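# Move three gears from furnace tray onto the table

## Task

Lift all three gears off the furnace tray and set each one upright on the table next to the tray with its smaller end facing up, then release them so no gripper is still holding a gear.

## Robot and tools

Robot: two arms, left_arm and right_arm, each with a parallel two-finger gripper. Despite the names, left_arm sits on the +y side of the table (base near (+0.018, +0.275, 0) m) and right_arm on the -y side (base near (-0.048, -0.344, 0) m). The names do not refer to sides of any camera image.

Scene frame: origin on the table top midway between the arms, +z up, +x out over the table. Result lines report each gripper's end_effector_position (metres) and end_effector_quat_wxyz in this frame. That point lies between the finger pads, roughly 1 cm short of the fingertips. Reported hand positions can be a little wrong, more so when an arm is stretched out. Gripper axes: fingers extend along the gripper's +z and close along its y.

Row layout (used by both moving tools): one flat list of 14 numbers covering both arms, each in [-1, 1]: dx, dy, dz, rx, ry, rz, opening for left_arm, then the same seven for right_arm. Always send all 14, even when one arm should stay put. dx..rz are offsets, not poses: a displacement of that gripper relative to its measured pose, expressed in the gripper's own axes. Scale: 1.0 equals 0.6 m of translation or 180 degrees of rotation; rx, ry, rz form a single rotation vector. The opening is absolute, not an offset: +1 fully open (0.094 m), -1 closed.

execute_actions(actions): a list of actions, each a table of up to 15 rows; every row lasts one control step of 1/30 s, and if fewer than 15 rows are given the last row repeats to fill 15 steps. Every row in an action is an offset from the gripper pose measured when that action began (for the first action of a call, the last pose a result reported), not from the previous row. An empty list just returns state and images. Per control step the commanded pose is clipped to within 70 mm and 16 degrees of the current pose, so large offsets need several actions; afterwards the arm only continues to its last clipped pose.

move(target, speed, blocking): target is one 14-number row as above, offsets measured from the pose in the latest result that showed one. Each gripper travels a straight line toward its target; both finish together, taking 0.5 to 10 s (cut off at 10 s). speed is in m/s, 0.002 to 0.5, default 0.25; rotation limited to twice that in rad/s. Openings are applied at the start. Paths do not avoid obstacles or the other arm, and grippers may lag, drift or overshoot speed, especially near full reach. blocking=false returns after 0.5 s while motion continues; until a result shows the move ended, further rows and moves are refused, so use wait or stop first. The extra "move:" line reports the ending (done, off_target, moving, held, fault) and active limits (paced = target clipped; held = some steps blocked, after which the arm may surge) plus each gripper's remaining distance.

wait(seconds): 0 to 10 s, arms keep their last commands; returns early if a running move ends. stop(): brakes a running move (needs room; fingers keep moving). zoom_image(camera, region): region [x0, y0, x1, y1] in pixels, at most 504x504, from cam_head_left, cam_head_right, cam_high, cam_low, cam_left_wrist or cam_right_wrist. read_manual(section) only returns licence texts. finished_scene(scene): pass the current scene number once the gears are upright and released; irreversible.

Result lines: state per arm, "Hand target" (where the controller is now steering), grip_measured (finger opening on the command scale; last Joint positions value is metres), joint torques (offset and noisy), step readings with HELD marking blocked steps, "pose unreachable" when a clearance check altered a command, FAULT and MOTOR HOT lines. Joint ranges (rad): waist -2.880..2.880, shoulder 0..3.142, elbow 0..3.019, wrist pitch -1.693..1.571, wrist yaw -1.571..1.571, wrist roll -2.094..2.094.

Practical notes: arms tend to settle a centimetre or more below the commanded height and can keep sinking under zero offsets; to hold an arm, first send the offset returning it to its intended pose, then zeros, aiming higher if it still sags. To grip, command an opening about 0.03 below grip_measured for a firm hold (smaller margin for lighter). Grip readings may be off by about 1 mm per gripper. Pads press hard at first contact; fingers limit near 50-62 N.

Avoid: knocking gears or anything else off the table (task fails), dropping or slamming gears, driving targets far past contact (harder presses), fast impacts, and the two arms colliding or pushing each other. Holding loads heats motors; at 100 C the arm drops everything, so do not linger carrying a gear. Occasional disturbances may tug a held gear or shove loose ones, so check images before releasing and before finishing. Fewer, smooth motions are preferred.

Each tool is called after "Emit:" as name(argument=value, ...) on one line, values as JSON.

## Session

Emit:
execute_actions(actions=[])

Scene clock: 0.00 s.
left_arm: end_effector_position=(+0.7016, +0.5195, +0.1582) grip_measured=+1.000 end_effector_quat_wxyz=(+0.607, -0.245, +0.719, +0.231) | right_arm: end_effector_position=(+0.5306, -0.0846, +0.3084) grip_measured=+1.000 end_effector_quat_wxyz=(+0.505, +0.005, +0.838, +0.207)
Joint positions: left_arm=[ 0.216  1.932  1.173  0.586 -0.446 -0.04   0.094] | right_arm=[ 0.296  1.447  1.164 -0.133  0.047  0.416  0.094]
Joint velocities: left_arm=[-0.005 -0.005 -0.002 -0.007 -0.007  0.022  0.   ] | right_arm=[ 0.005 -0.005 -0.017 -0.002  0.081  0.037  0.   ]
Joint torques (N m, as the arm reports them, + toward a larger angle): no reading
Motor temperatures (°C, as the motors report them): left_arm=[24 25 26 28 26 25] | right_arm=[28 27 28 27 26 26]
Hand target (left_arm): +0.707, +0.521, +0.166; +0.614, -0.246, +0.713, +0.231
Hand target (right_arm): +0.535, -0.082, +0.335; +0.523, +0.005, +0.825, +0.216

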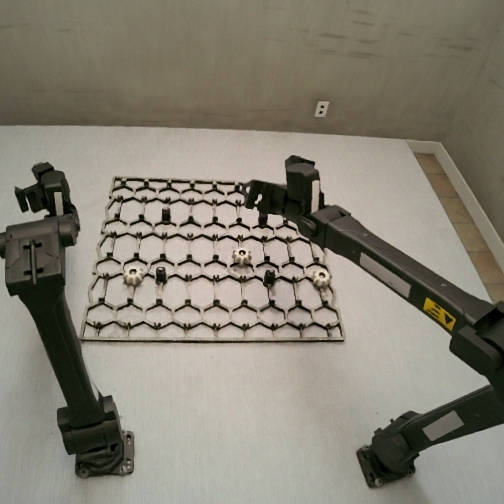

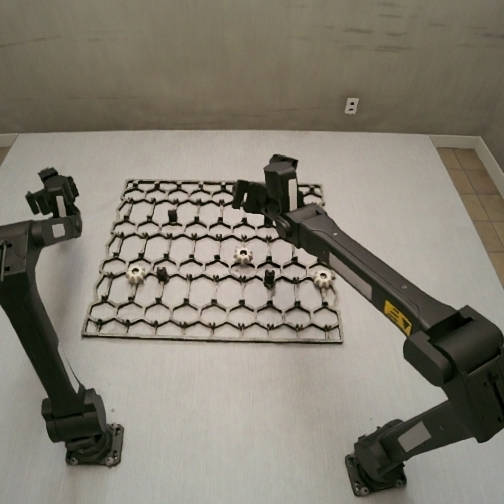

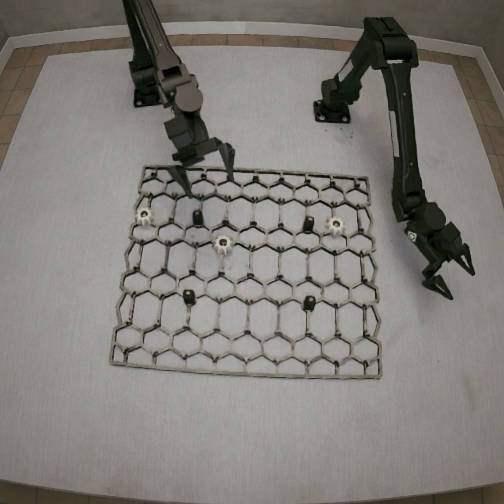

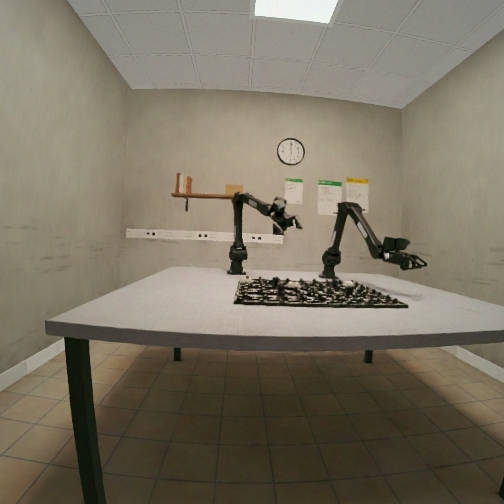

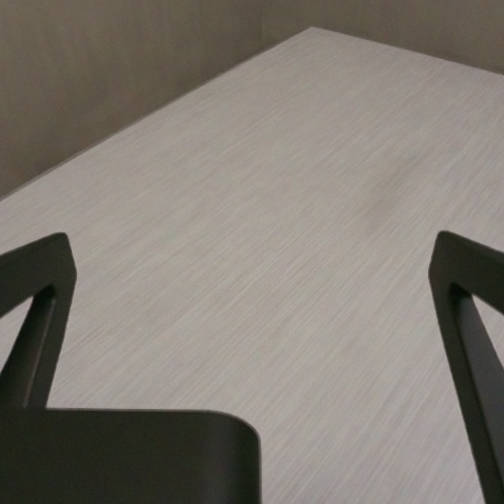

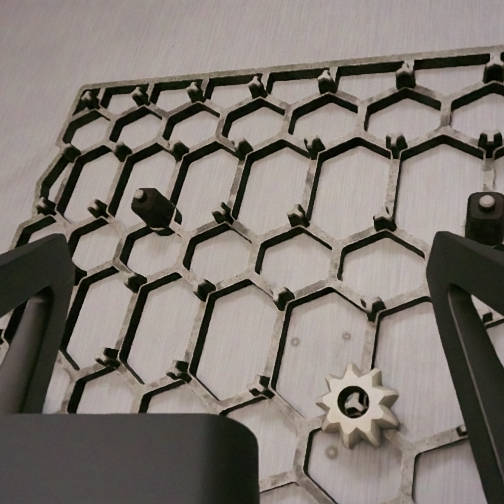

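Emit:
zoom_image(camera="cam_high", region=[110, 180, 370, 280])

Emit:
zoom_image(camera="cam_head_left", region=[100, 220, 350, 320])

Region (110, 180, 370, 280) of cam_high's 504x504 image, scaled by 1.938, with more detail than that image has; it fills the top 194 rows of this view, and the rest is white.

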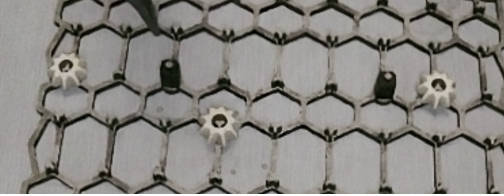

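Region (100, 220, 350, 320) of cam_head_left's 504x504 image, scaled by 2.016, with more detail than that image has; it fills the top 202 rows of this view, and the rest is white.

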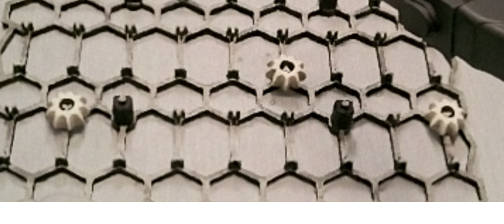

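Emit:
move(target=[0.103,-0.174,-0.612,0.163,0.427,0.172,1, 0.208,-0.406,-0.137,0.139,0.340,-0.003,1])

Scene clock: 5.83 s.
left_arm: end_effector_position=(+0.4661, +0.2069, +0.1444) grip_measured=+1.000 end_effector_quat_wxyz=(-0.007, -0.011, +1.000, +0.009) | right_arm: end_effector_position=(+0.4274, -0.3041, +0.1329) grip_measured=+1.000 end_effector_quat_wxyz=(-0.021, -0.005, +1.000, -0.004)
Joint positions: left_arm=[-0.182  1.583  1.269 -1.274 -0.015 -0.178  0.094] | right_arm=[-0.052  1.666  1.34  -1.286  0.005  0.078  0.094]
Joint velocities: left_arm=[-0.005  0.005 -0.007 -0.002  0.066 -0.051  0.   ] | right_arm=[-0.005  0.005  0.002  0.007  0.007 -0.066  0.   ]
Joint torques (N m, as the arm reports them, + toward a larger angle): left_arm=[ -1.04 -13.08  13.5   -0.46   0.02  -0.04] | right_arm=[ -4.25 -13.33  13.4   -0.5    0.19  -0.11]
Motor temperatures (°C, as the motors report them): left_arm=[24 25 27 28 26 25] | right_arm=[28 27 29 27 26 26]
Hand target (left_arm): +0.478, +0.201, +0.149; -0.005, -0.012, +1.000, +0.006
Hand target (right_arm): +0.448, -0.309, +0.150; +0.001, -0.003, +1.000, -0.004
Off the commanded pose (left_arm): 0.016 m, 2 deg.
Off the commanded pose (right_arm): 0.028 m, 2 deg.
move: off_target (left_arm, right_arm)
camera_calibration (this result's frames):
cam_left_wrist: T_world_to_cam=[[0.0180307, -0.999727, -0.014864, 0.198637], [-0.808792, -0.023324, 0.587632, 0.299671], [-0.587819, 0.00142641, -0.808992, 0.514103], [0, 0, 0, 1]] pos_world=[0.540989, 0.204839, 0.242761]
cam_right_wrist: T_world_to_cam=[[0.0233495, -0.999725, 0.00236426, -0.317739], [-0.788587, -0.0169645, 0.61469, 0.257386], [-0.61448, -0.0162171, -0.788766, 0.489923], [0, 0, 0, 1]] pos_world=[0.511438, -0.30534, 0.228973]

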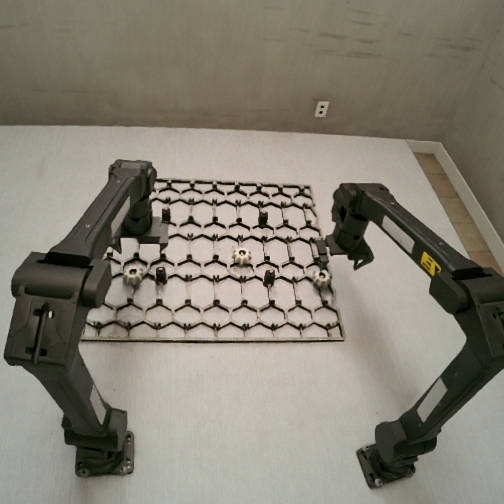

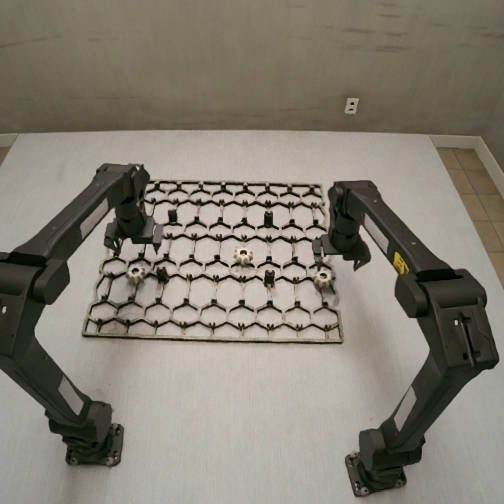

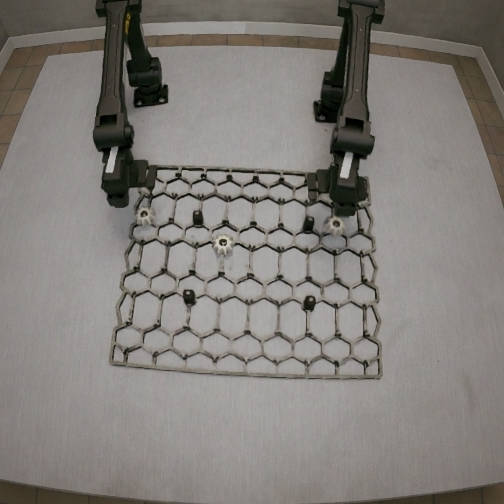

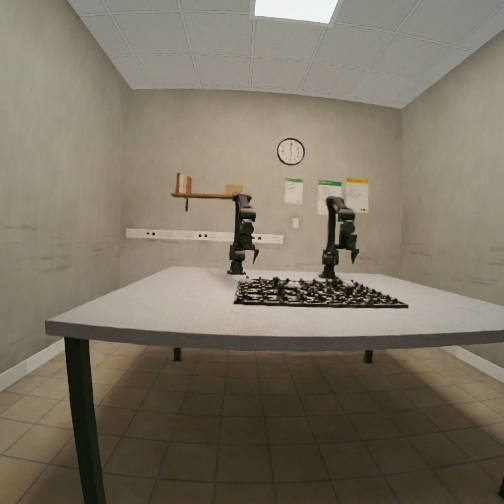

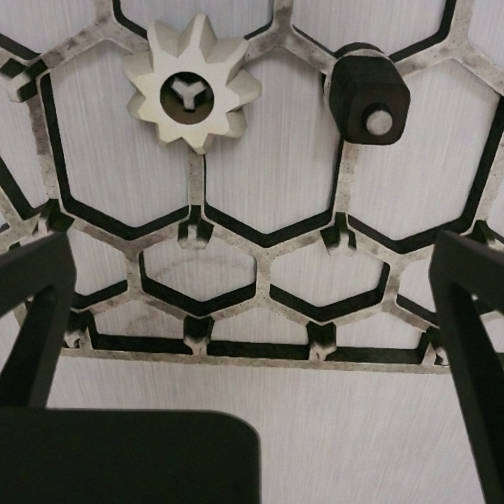

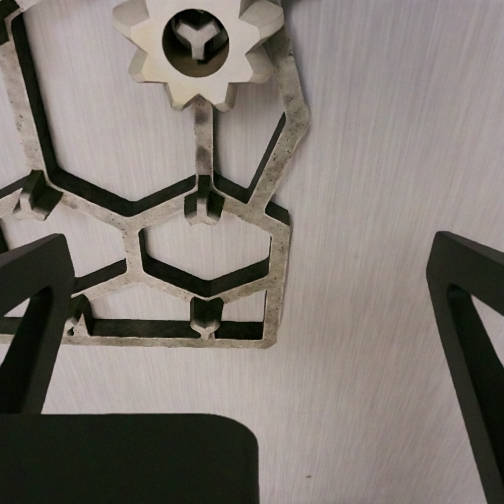

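Emit:
move(target=[-0.037,0.037,0.117,0,0,0,1, -0.093,0.02,0.083,0,0,0,1], speed=0.15)

Scene clock: 7.20 s.
left_arm: end_effector_position=(+0.4832, +0.2269, +0.0791) grip_measured=+1.000 end_effector_quat_wxyz=(-0.009, -0.011, +1.000, +0.008) | right_arm: end_effector_position=(+0.4559, -0.3016, +0.0624) grip_measured=+1.000 end_effector_quat_wxyz=(-0.052, -0.002, +0.999, -0.007)
Joint positions: left_arm=[-0.134  1.685  1.212 -1.117 -0.015 -0.13   0.094] | right_arm=[-0.052  1.844  1.383 -1.215  0.005  0.083  0.094]
Joint velocities: left_arm=[-0.015 -0.005 -0.022 -0.007 -0.022 -0.022  0.   ] | right_arm=[-0.005 -0.005 -0.022 -0.012 -0.037  0.051  0.   ]
Joint torques (N m, as the arm reports them, + toward a larger angle): left_arm=[  0.61 -14.93   9.55   0.73  -0.14   0.11] | right_arm=[ -1.72 -15.79  12.49   0.11  -0.02   0.04]
Motor temperatures (°C, as the motors report them): left_arm=[24 25 27 28 26 25] | right_arm=[28 27 30 27 26 26]
Hand target (left_arm): +0.488, +0.231, +0.074; -0.007, -0.011, +1.000, +0.008
Hand target (right_arm): +0.479, -0.292, +0.081; -0.021, -0.005, +1.000, -0.003
Off the commanded pose (left_arm): 0.007 m, 0 deg.
Off the commanded pose (right_arm): 0.033 m, 4 deg.
move: off_target (right_arm)
camera_calibration (this result's frames):
cam_left_wrist: T_world_to_cam=[[0.0183801, -0.999727, -0.0144445, 0.217214], [-0.806973, -0.0233627, 0.590126, 0.351249], [-0.590302, 0.000809717, -0.807182, 0.472478], [0, 0, 0, 1]] pos_world=[0.558361, 0.224978, 0.177232]
cam_right_wrist: T_world_to_cam=[[0.0186953, -0.999801, 0.00692139, -0.313928], [-0.748365, -0.00940235, 0.66322, 0.304184], [-0.663023, -0.0175788, -0.748392, 0.471075], [0, 0, 0, 1]] pos_world=[0.545843, -0.302725, 0.152981]

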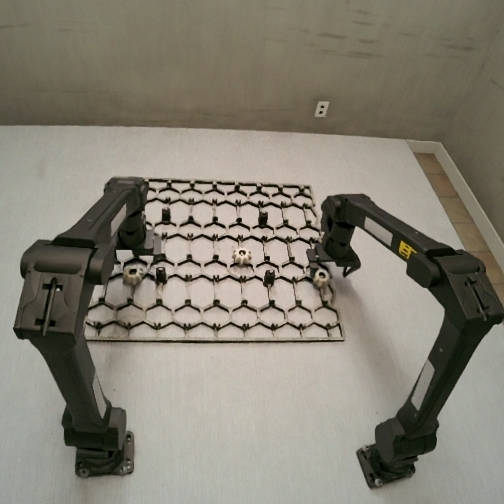

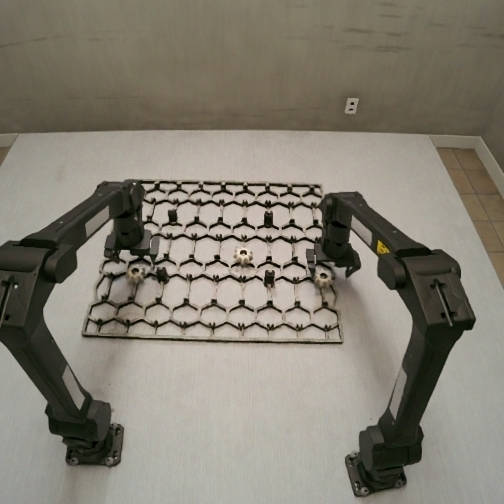

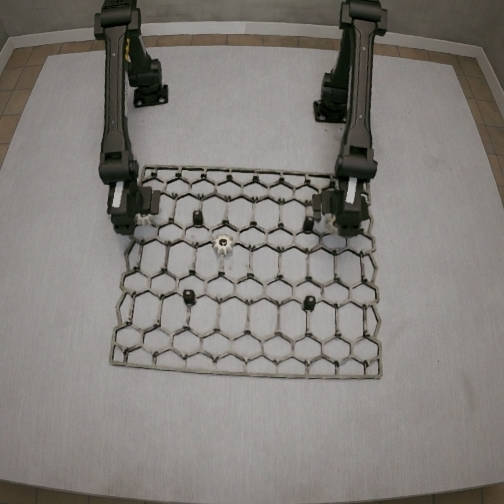

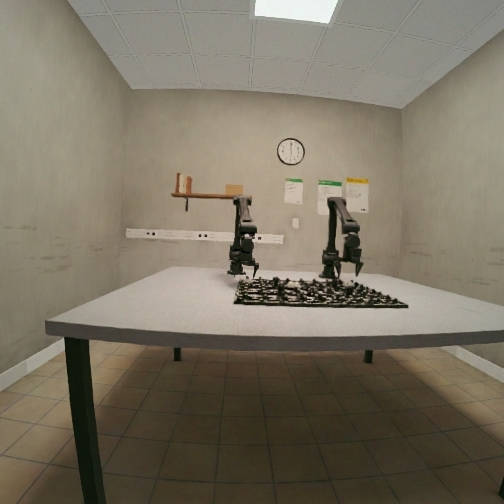

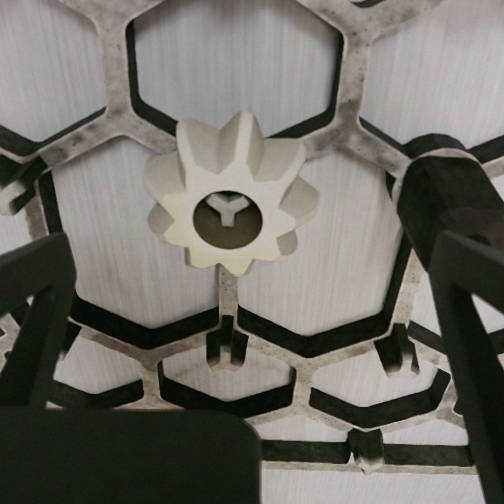

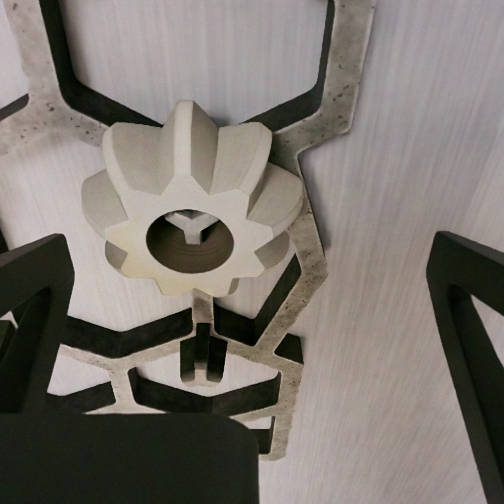

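Emit:
move(target=[0.01,0.012,0.0,0,0,0,0.45, -0.045,0.045,-0.03,0,0,0,1], speed=0.1)

Scene clock: 8.17 s.
left_arm: end_effector_position=(+0.4743, +0.2279, +0.0721) grip_measured=+0.452 end_effector_quat_wxyz=(-0.019, -0.009, +1.000, +0.010) | right_arm: end_effector_position=(+0.4658, -0.2827, +0.0683) grip_measured=+1.000 end_effector_quat_wxyz=(-0.066, -0.002, +0.998, -0.009)
Joint positions: left_arm=[-0.134  1.685  1.191 -1.117 -0.015 -0.126  0.068] | right_arm=[-0.018  1.882  1.455 -1.277  0.002  0.117  0.094]
Joint velocities: left_arm=[-0.005 -0.005 -0.002  0.012 -0.037  0.11  -0.001] | right_arm=[-0.015 -0.015 -0.007 -0.002 -0.051 -0.007  0.   ]
Joint torques (N m, as the arm reports them, + toward a larger angle): left_arm=[  0.76 -17.49   9.06   0.3   -0.11   0.11] | right_arm=[ -1.48 -15.78  12.63  -0.95  -0.06   0.03]
Motor temperatures (°C, as the motors report them): left_arm=[24 25 27 28 26 25] | right_arm=[28 27 30 27 26 26]
Hand target (left_arm): +0.477, +0.234, +0.079; -0.009, -0.011, +1.000, +0.008
Hand target (right_arm): +0.484, -0.274, +0.077; -0.052, -0.002, +0.999, -0.006
Off the commanded pose (left_arm): 0.010 m, 1 deg.
Off the commanded pose (right_arm): 0.022 m, 2 deg.
move: off_target (right_arm)
camera_calibration (this result's frames):
cam_left_wrist: T_world_to_cam=[[0.0138587, -0.999761, -0.0169278, 0.220566], [-0.794538, -0.0212889, 0.606841, 0.340661], [-0.607056, 0.00503978, -0.794643, 0.467744], [0, 0, 0, 1]] pos_world=[0.551558, 0.225408, 0.168696]
cam_right_wrist: T_world_to_cam=[[0.0192893, -0.999753, 0.0110357, -0.295808], [-0.729652, -0.00653005, 0.683788, 0.29854], [-0.683547, -0.021242, -0.729598, 0.489611], [0, 0, 0, 1]] pos_world=[0.558208, -0.283385, 0.156345]

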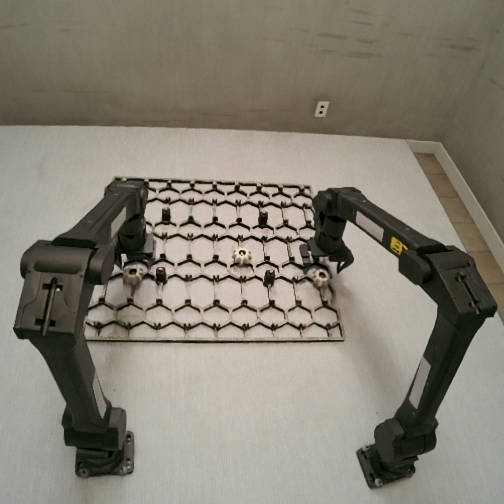

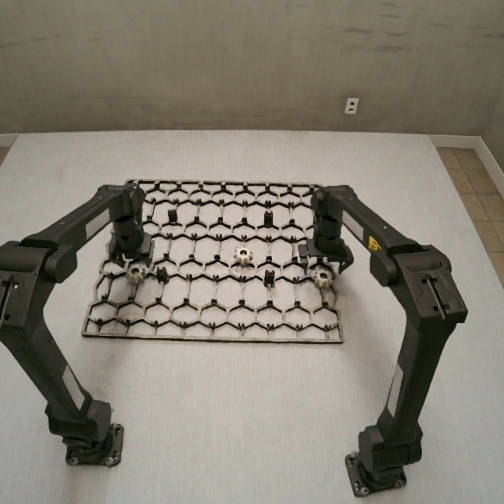

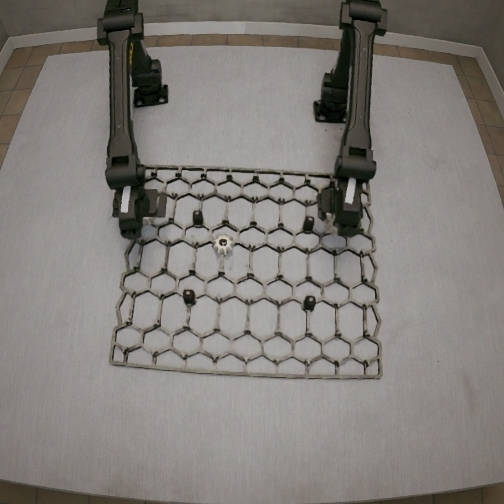

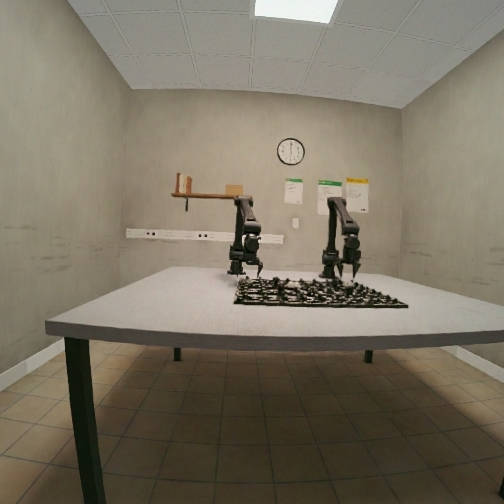

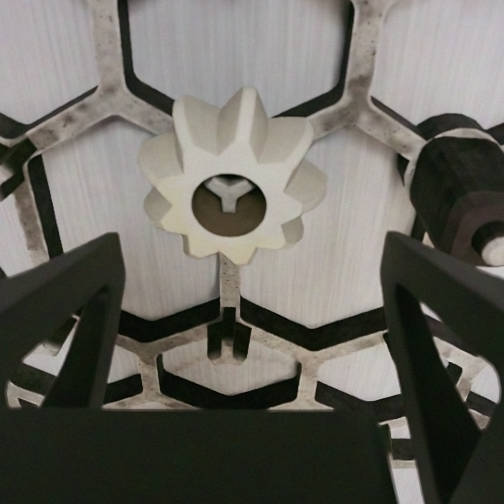

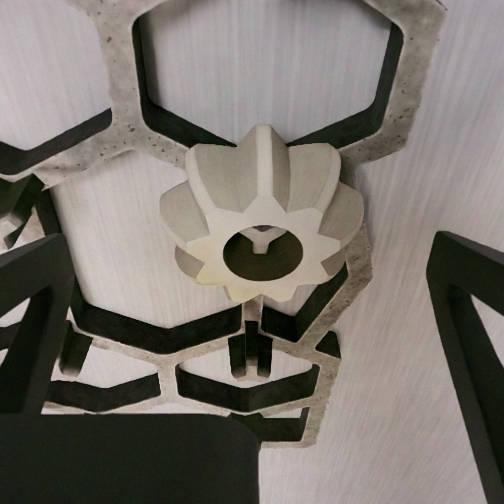

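Descend.

Emit:
move(target=[-0.01,0.015,0.045,0,0,0,0.5, -0.025,0.01,0.03,0,0,0,1], speed=0.08)

Scene clock: 9.13 s.
left_arm: end_effector_position=(+0.4771, +0.2320, +0.0559) grip_measured=+0.498 end_effector_quat_wxyz=(-0.014, -0.008, +1.000, +0.009) | right_arm: end_effector_position=(+0.4678, -0.2825, +0.0463) grip_measured=+1.000 end_effector_quat_wxyz=(-0.077, -0.002, +0.997, -0.010)
Joint positions: left_arm=[-0.124  1.706  1.17  -1.064 -0.015 -0.114  0.07 ] | right_arm=[-0.018  1.925  1.455 -1.256  0.002  0.118  0.094]
Joint velocities: left_arm=[ 0.005 -0.005  0.017  0.002  0.066 -0.022 -0.001] | right_arm=[ 0.005 -0.005 -0.002  0.002 -0.051 -0.022  0.   ]
Joint torques (N m, as the arm reports them, + toward a larger angle): left_arm=[  0.84 -14.14   8.85   0.77  -0.13   0.14] | right_arm=[ -2.09 -15.94   9.67  -0.04   0.02   0.02]
Motor temperatures (°C, as the motors report them): left_arm=[24 25 27 28 26 25] | right_arm=[28 28 30 27 26 26]
Hand target (left_arm): +0.479, +0.238, +0.045; -0.019, -0.009, +1.000, +0.009
Hand target (right_arm): +0.478, -0.277, +0.048; -0.066, -0.002, +0.998, -0.009
Off the commanded pose (left_arm): 0.012 m, 1 deg.
Off the commanded pose (right_arm): 0.012 m, 1 deg.
move: off_target (left_arm, right_arm)
camera_calibration (this result's frames):
cam_left_wrist: T_world_to_cam=[[0.011371, -0.999819, -0.0152441, 0.225485], [-0.801088, -0.0182325, 0.598269, 0.355675], [-0.598438, 0.00540899, -0.801151, 0.452653], [0, 0, 0, 1]] pos_world=[0.553248, 0.229481, 0.153291]
cam_right_wrist: T_world_to_cam=[[0.0187976, -0.999734, 0.0133629, -0.295237], [-0.714738, -0.00409073, 0.69938, 0.307983], [-0.69914, -0.0226976, -0.714625, 0.48112], [0, 0, 0, 1]] pos_world=[0.562047, -0.282978, 0.132368]

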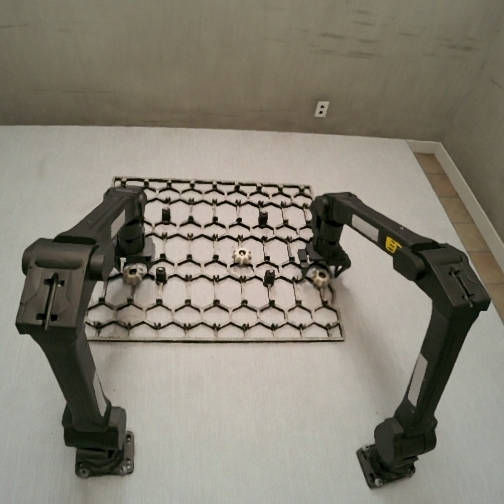

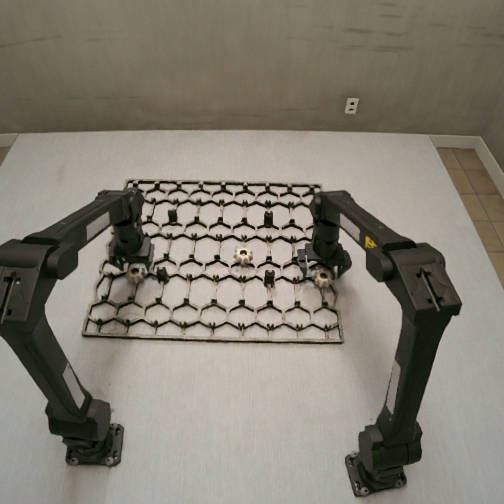

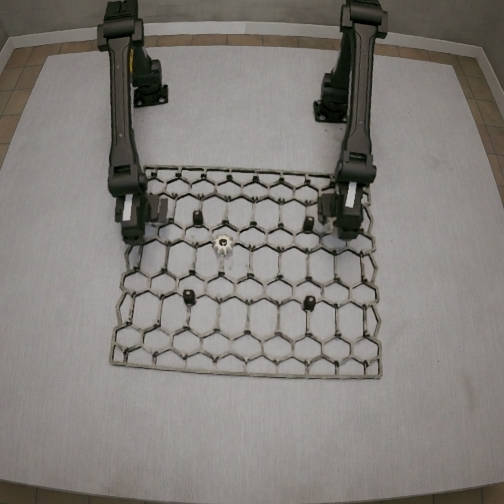

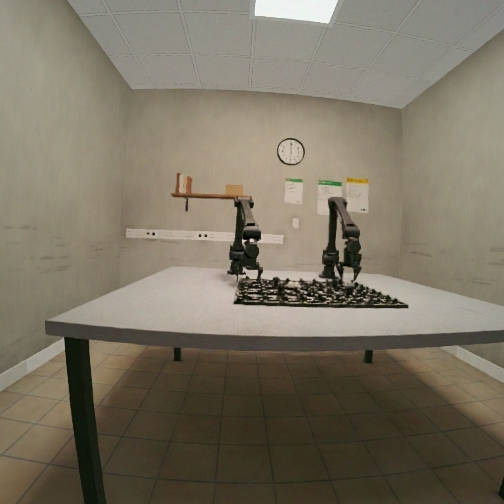

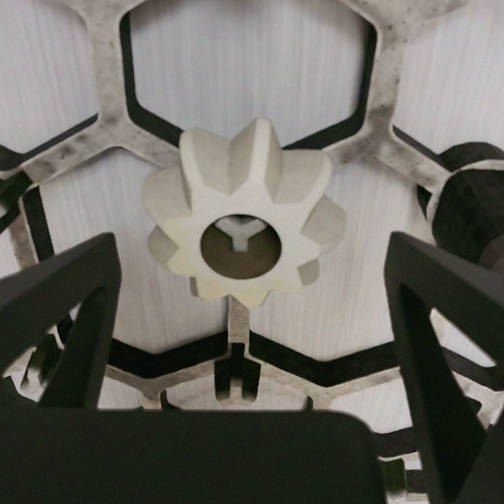

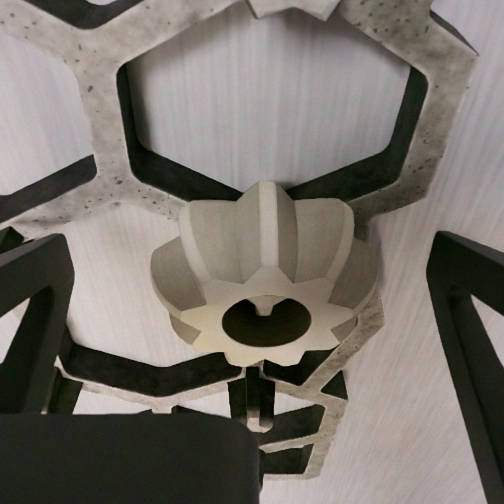

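Emit:
move(target=[-0.005,0.01,0.05,0,0,0,0.5, -0.015,0.01,0.015,0,0,0,1], speed=0.08)

Scene clock: 10.07 s.
left_arm: end_effector_position=(+0.4773, +0.2325, +0.0363) grip_measured=+0.498 end_effector_quat_wxyz=(-0.009, -0.006, +1.000, +0.008) | right_arm: end_effector_position=(+0.4677, -0.2824, +0.0393) grip_measured=+1.000 end_effector_quat_wxyz=(-0.081, -0.002, +0.997, -0.011)
Joint positions: left_arm=[-0.123  1.729  1.141 -1.003 -0.015 -0.109  0.07 ] | right_arm=[-0.018  1.939  1.455 -1.252  0.002  0.118  0.094]
Joint velocities: left_arm=[-0.005 -0.005 -0.017 -0.007 -0.066 -0.007 -0.001] | right_arm=[-0.005 -0.005  0.012 -0.002  0.037  0.007  0.   ]
Joint torques (N m, as the arm reports them, + toward a larger angle): left_arm=[  0.75 -14.41   8.61   0.84  -0.14   0.07] | right_arm=[ -2.67 -16.38   9.12   0.04   0.06  -0.01]
Motor temperatures (°C, as the motors report them): left_arm=[24 25 27 28 26 25] | right_arm=[28 28 30 27 26 26]
Hand target (left_arm): +0.479, +0.239, +0.026; -0.014, -0.008, +1.000, +0.009
Hand target (right_arm): +0.475, -0.277, +0.036; -0.077, -0.002, +0.997, -0.010
Off the commanded pose (left_arm): 0.012 m, 1 deg.
Off the commanded pose (right_arm): 0.010 m, 1 deg.
move: off_target (left_arm)
camera_calibration (this result's frames):
cam_left_wrist: T_world_to_cam=[[0.00732078, -0.999874, -0.0140594, 0.227589], [-0.806969, -0.0142104, 0.590423, 0.369812], [-0.590548, 0.00702314, -0.806972, 0.433156], [0, 0, 0, 1]] pos_world=[0.55256, 0.229773, 0.134399]
cam_right_wrist: T_world_to_cam=[[0.0184852, -0.999731, 0.0139862, -0.294965], [-0.708328, -0.00322193, 0.705876, 0.309808], [-0.705642, -0.0229551, -0.708197, 0.478754], [0, 0, 0, 1]] pos_world=[0.562727, -0.282898, 0.124492]

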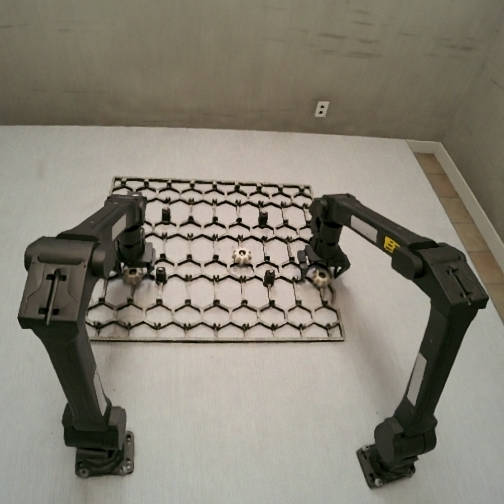

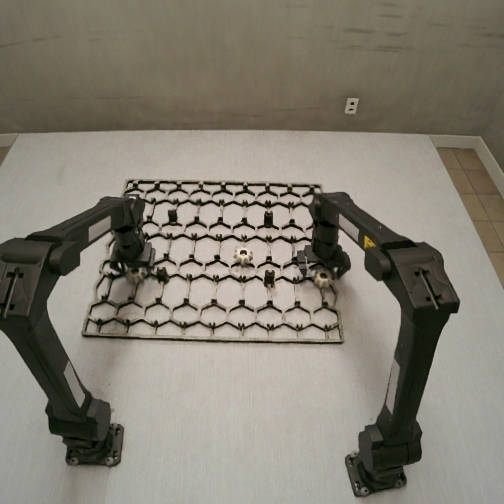

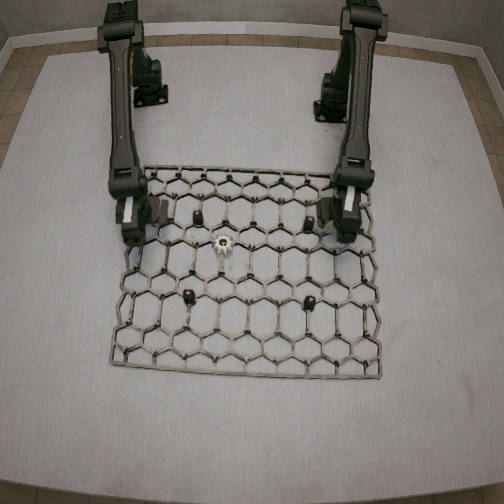

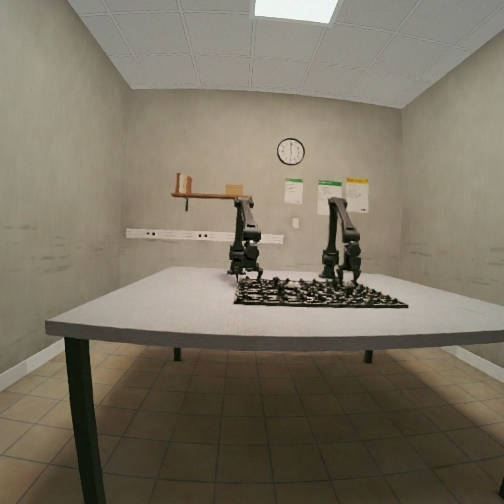

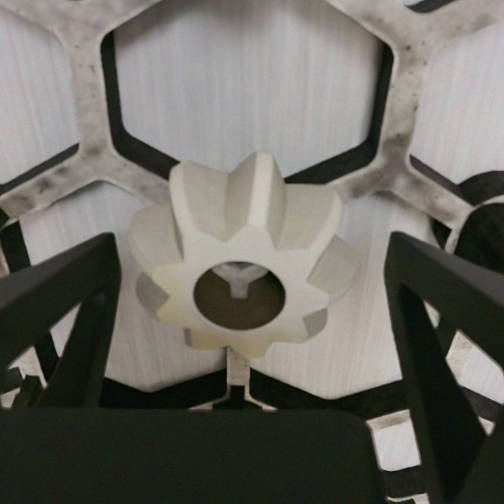

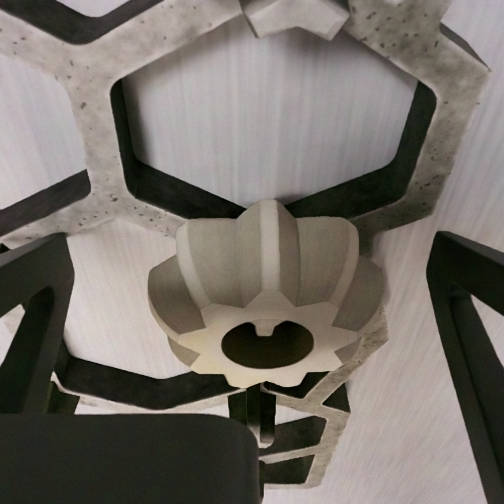

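Emit:
move(target=[0,0,0.01,0,0,0,-0.3, 0,0,0,0,0,0,-0.3], speed=0.05)

Emit:
move(target=[0,0,-0.13,0,0,0,-0.3, 0,0,-0.15,0,0,0,-0.3], speed=0.1)

Scene clock: 11.70 s.
left_arm: end_effector_position=(+0.4775, +0.2330, +0.0363) grip_measured=+0.176 end_effector_quat_wxyz=(-0.009, -0.005, +1.000, +0.010) | right_arm: end_effector_position=(+0.4679, -0.2846, +0.0393) grip_measured=+0.220 end_effector_quat_wxyz=(-0.081, -0.001, +0.997, -0.014)
Joint positions: left_arm=[-0.123  1.729  1.141 -1.002 -0.017 -0.108  0.055] | right_arm=[-0.02   1.939  1.455 -1.252  0.008  0.118  0.057]
Joint velocities: left_arm=[ 0.005 -0.005 -0.022  0.002 -0.022 -0.022 -0.   ] | right_arm=[-0.005  0.005  0.002  0.002 -0.007  0.007 -0.   ]
Joint torques (N m, as the arm reports them, + toward a larger angle): left_arm=[ -0.32 -15.19   7.96   0.84  -0.04   0.01] | right_arm=[ -3.07 -17.16   7.63  -0.52  -0.16  -0.17]
Motor temperatures (°C, as the motors report them): left_arm=[24 25 27 28 26 25] | right_arm=[28 28 30 27 26 26]
Hand target (left_arm): +0.477, +0.233, +0.030; -0.009, -0.006, +1.000, +0.008
Hand target (right_arm): +0.468, -0.282, +0.039; -0.081, -0.002, +0.997, -0.011
Off the commanded pose (left_arm): 0.006 m, 0 deg.
Off the commanded pose (right_arm): 0.002 m, 0 deg.
move: done
camera_calibration (this result's frames):
cam_left_wrist: T_world_to_cam=[[0.00689757, -0.999837, -0.0166678, 0.228323], [-0.807349, -0.0154031, 0.589873, 0.370406], [-0.590034, 0.00938803, -0.807324, 0.432455], [0, 0, 0, 1]] pos_world=[0.552635, 0.229932, 0.134444]
cam_right_wrist: T_world_to_cam=[[0.0175599, -0.999647, 0.0199133, -0.296968], [-0.708831, 0.0016, 0.705377, 0.311613], [-0.70516, -0.0265015, -0.708553, 0.477674], [0, 0, 0, 1]] pos_world=[0.562932, -0.284703, 0.124566]

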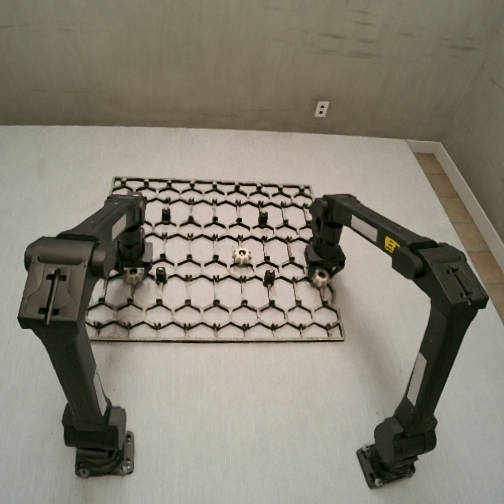

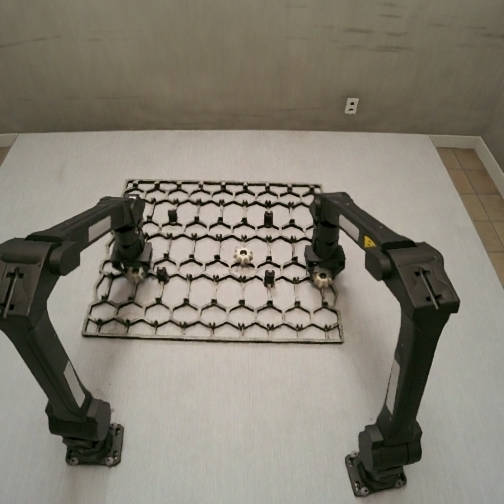

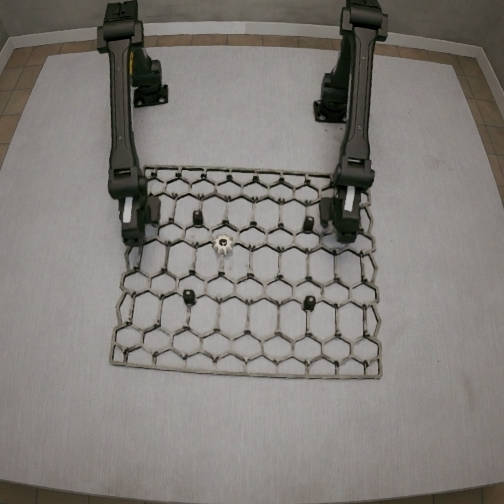

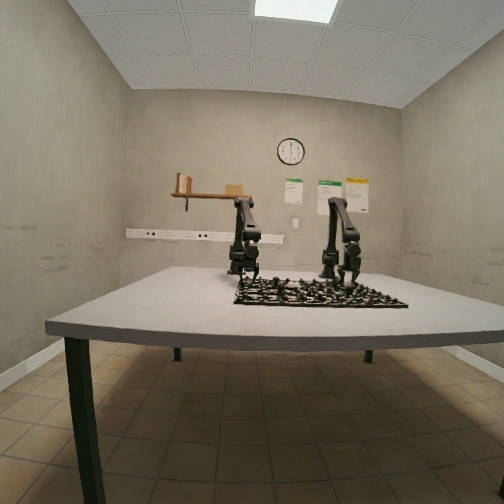

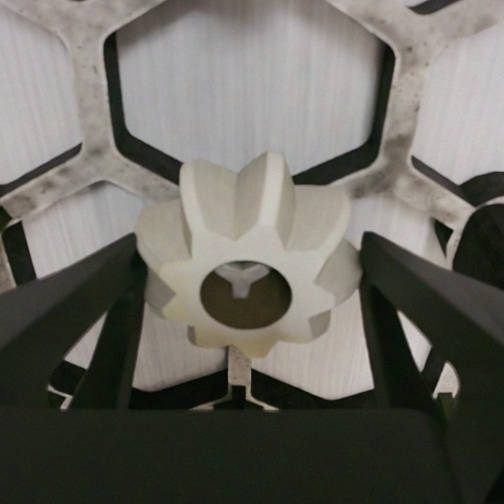

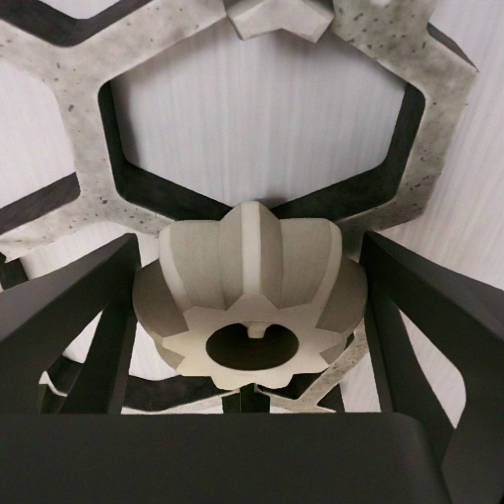

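Scene clock: 13.03 s.
left_arm: end_effector_position=(+0.4605, +0.2353, +0.0870) grip_measured=+0.176 end_effector_quat_wxyz=(-0.039, -0.005, +0.999, +0.015) | right_arm: end_effector_position=(+0.4582, -0.2864, +0.0789) grip_measured=+0.220 end_effector_quat_wxyz=(-0.133, -0.002, +0.991, -0.022)
Joint positions: left_arm=[-0.123  1.657  1.196 -1.19  -0.021 -0.108  0.055] | right_arm=[-0.02   1.938  1.553 -1.455  0.012  0.118  0.057]
Joint velocities: left_arm=[-0.005 -0.015 -0.012 -0.027 -0.007 -0.037  0.   ] | right_arm=[ 0.005 -0.005 -0.017 -0.002 -0.007 -0.007 -0.001]
Joint torques (N m, as the arm reports them, + toward a larger angle): left_arm=[ -0.75 -17.15  13.48  -0.68   0.01  -0.01] | right_arm=[ -2.96 -22.96  13.18  -0.94  -0.1   -0.1 ]
Motor temperatures (°C, as the motors report them): left_arm=[24 25 28 28 26 25] | right_arm=[28 28 30 27 26 26]
Hand target (left_arm): +0.476, +0.231, +0.115; -0.009, -0.005, +1.000, +0.009
Hand target (right_arm): +0.479, -0.283, +0.128; -0.081, -0.001, +0.997, -0.014
Off the commanded pose (left_arm): 0.033 m, 4 deg.
Off the commanded pose (right_arm): 0.055 m, 6 deg.
move: off_target (left_arm, right_arm)
camera_calibration (this result's frames):
cam_left_wrist: T_world_to_cam=[[0.00539638, -0.999627, -0.0267725, 0.233128], [-0.770294, -0.0212278, 0.637335, 0.306956], [-0.637666, 0.0171834, -0.770122, 0.480249], [0, 0, 0, 1]] pos_world=[0.541427, 0.231305, 0.180458]
cam_right_wrist: T_world_to_cam=[[0.0212217, -0.999191, 0.0341694, -0.302078], [-0.631119, 0.0131182, 0.775575, 0.238982], [-0.775396, -0.038024, -0.63033, 0.521503], [0, 0, 0, 1]] pos_world=[0.561608, -0.285139, 0.153692]

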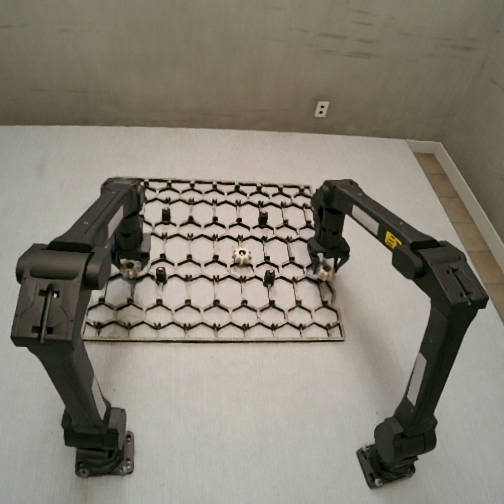

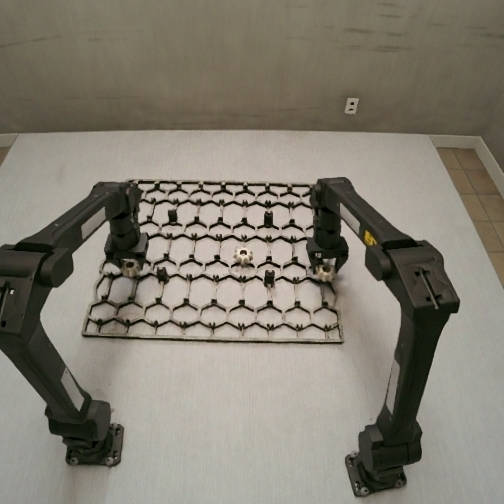

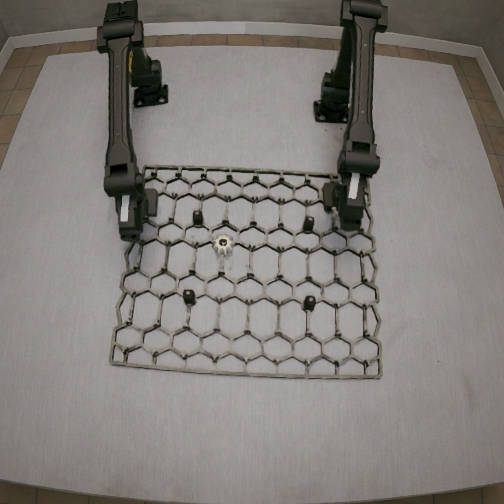

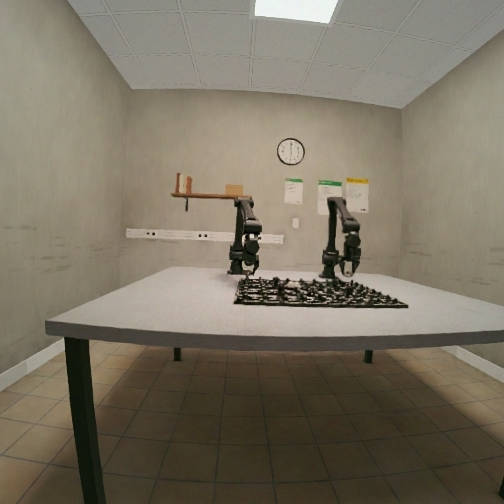

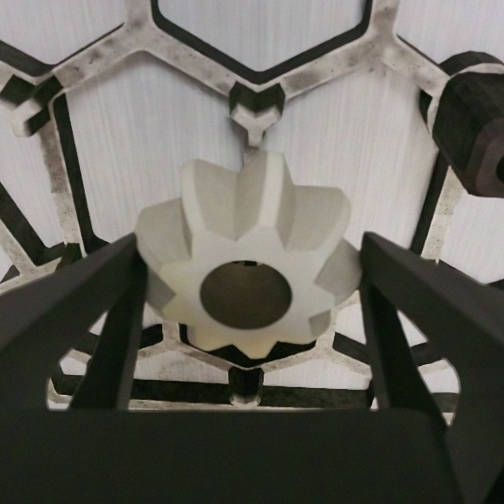

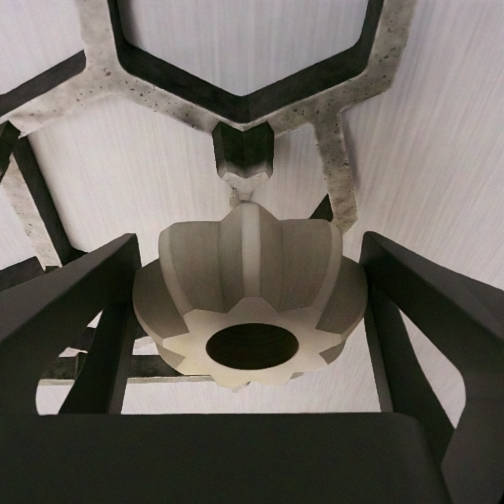

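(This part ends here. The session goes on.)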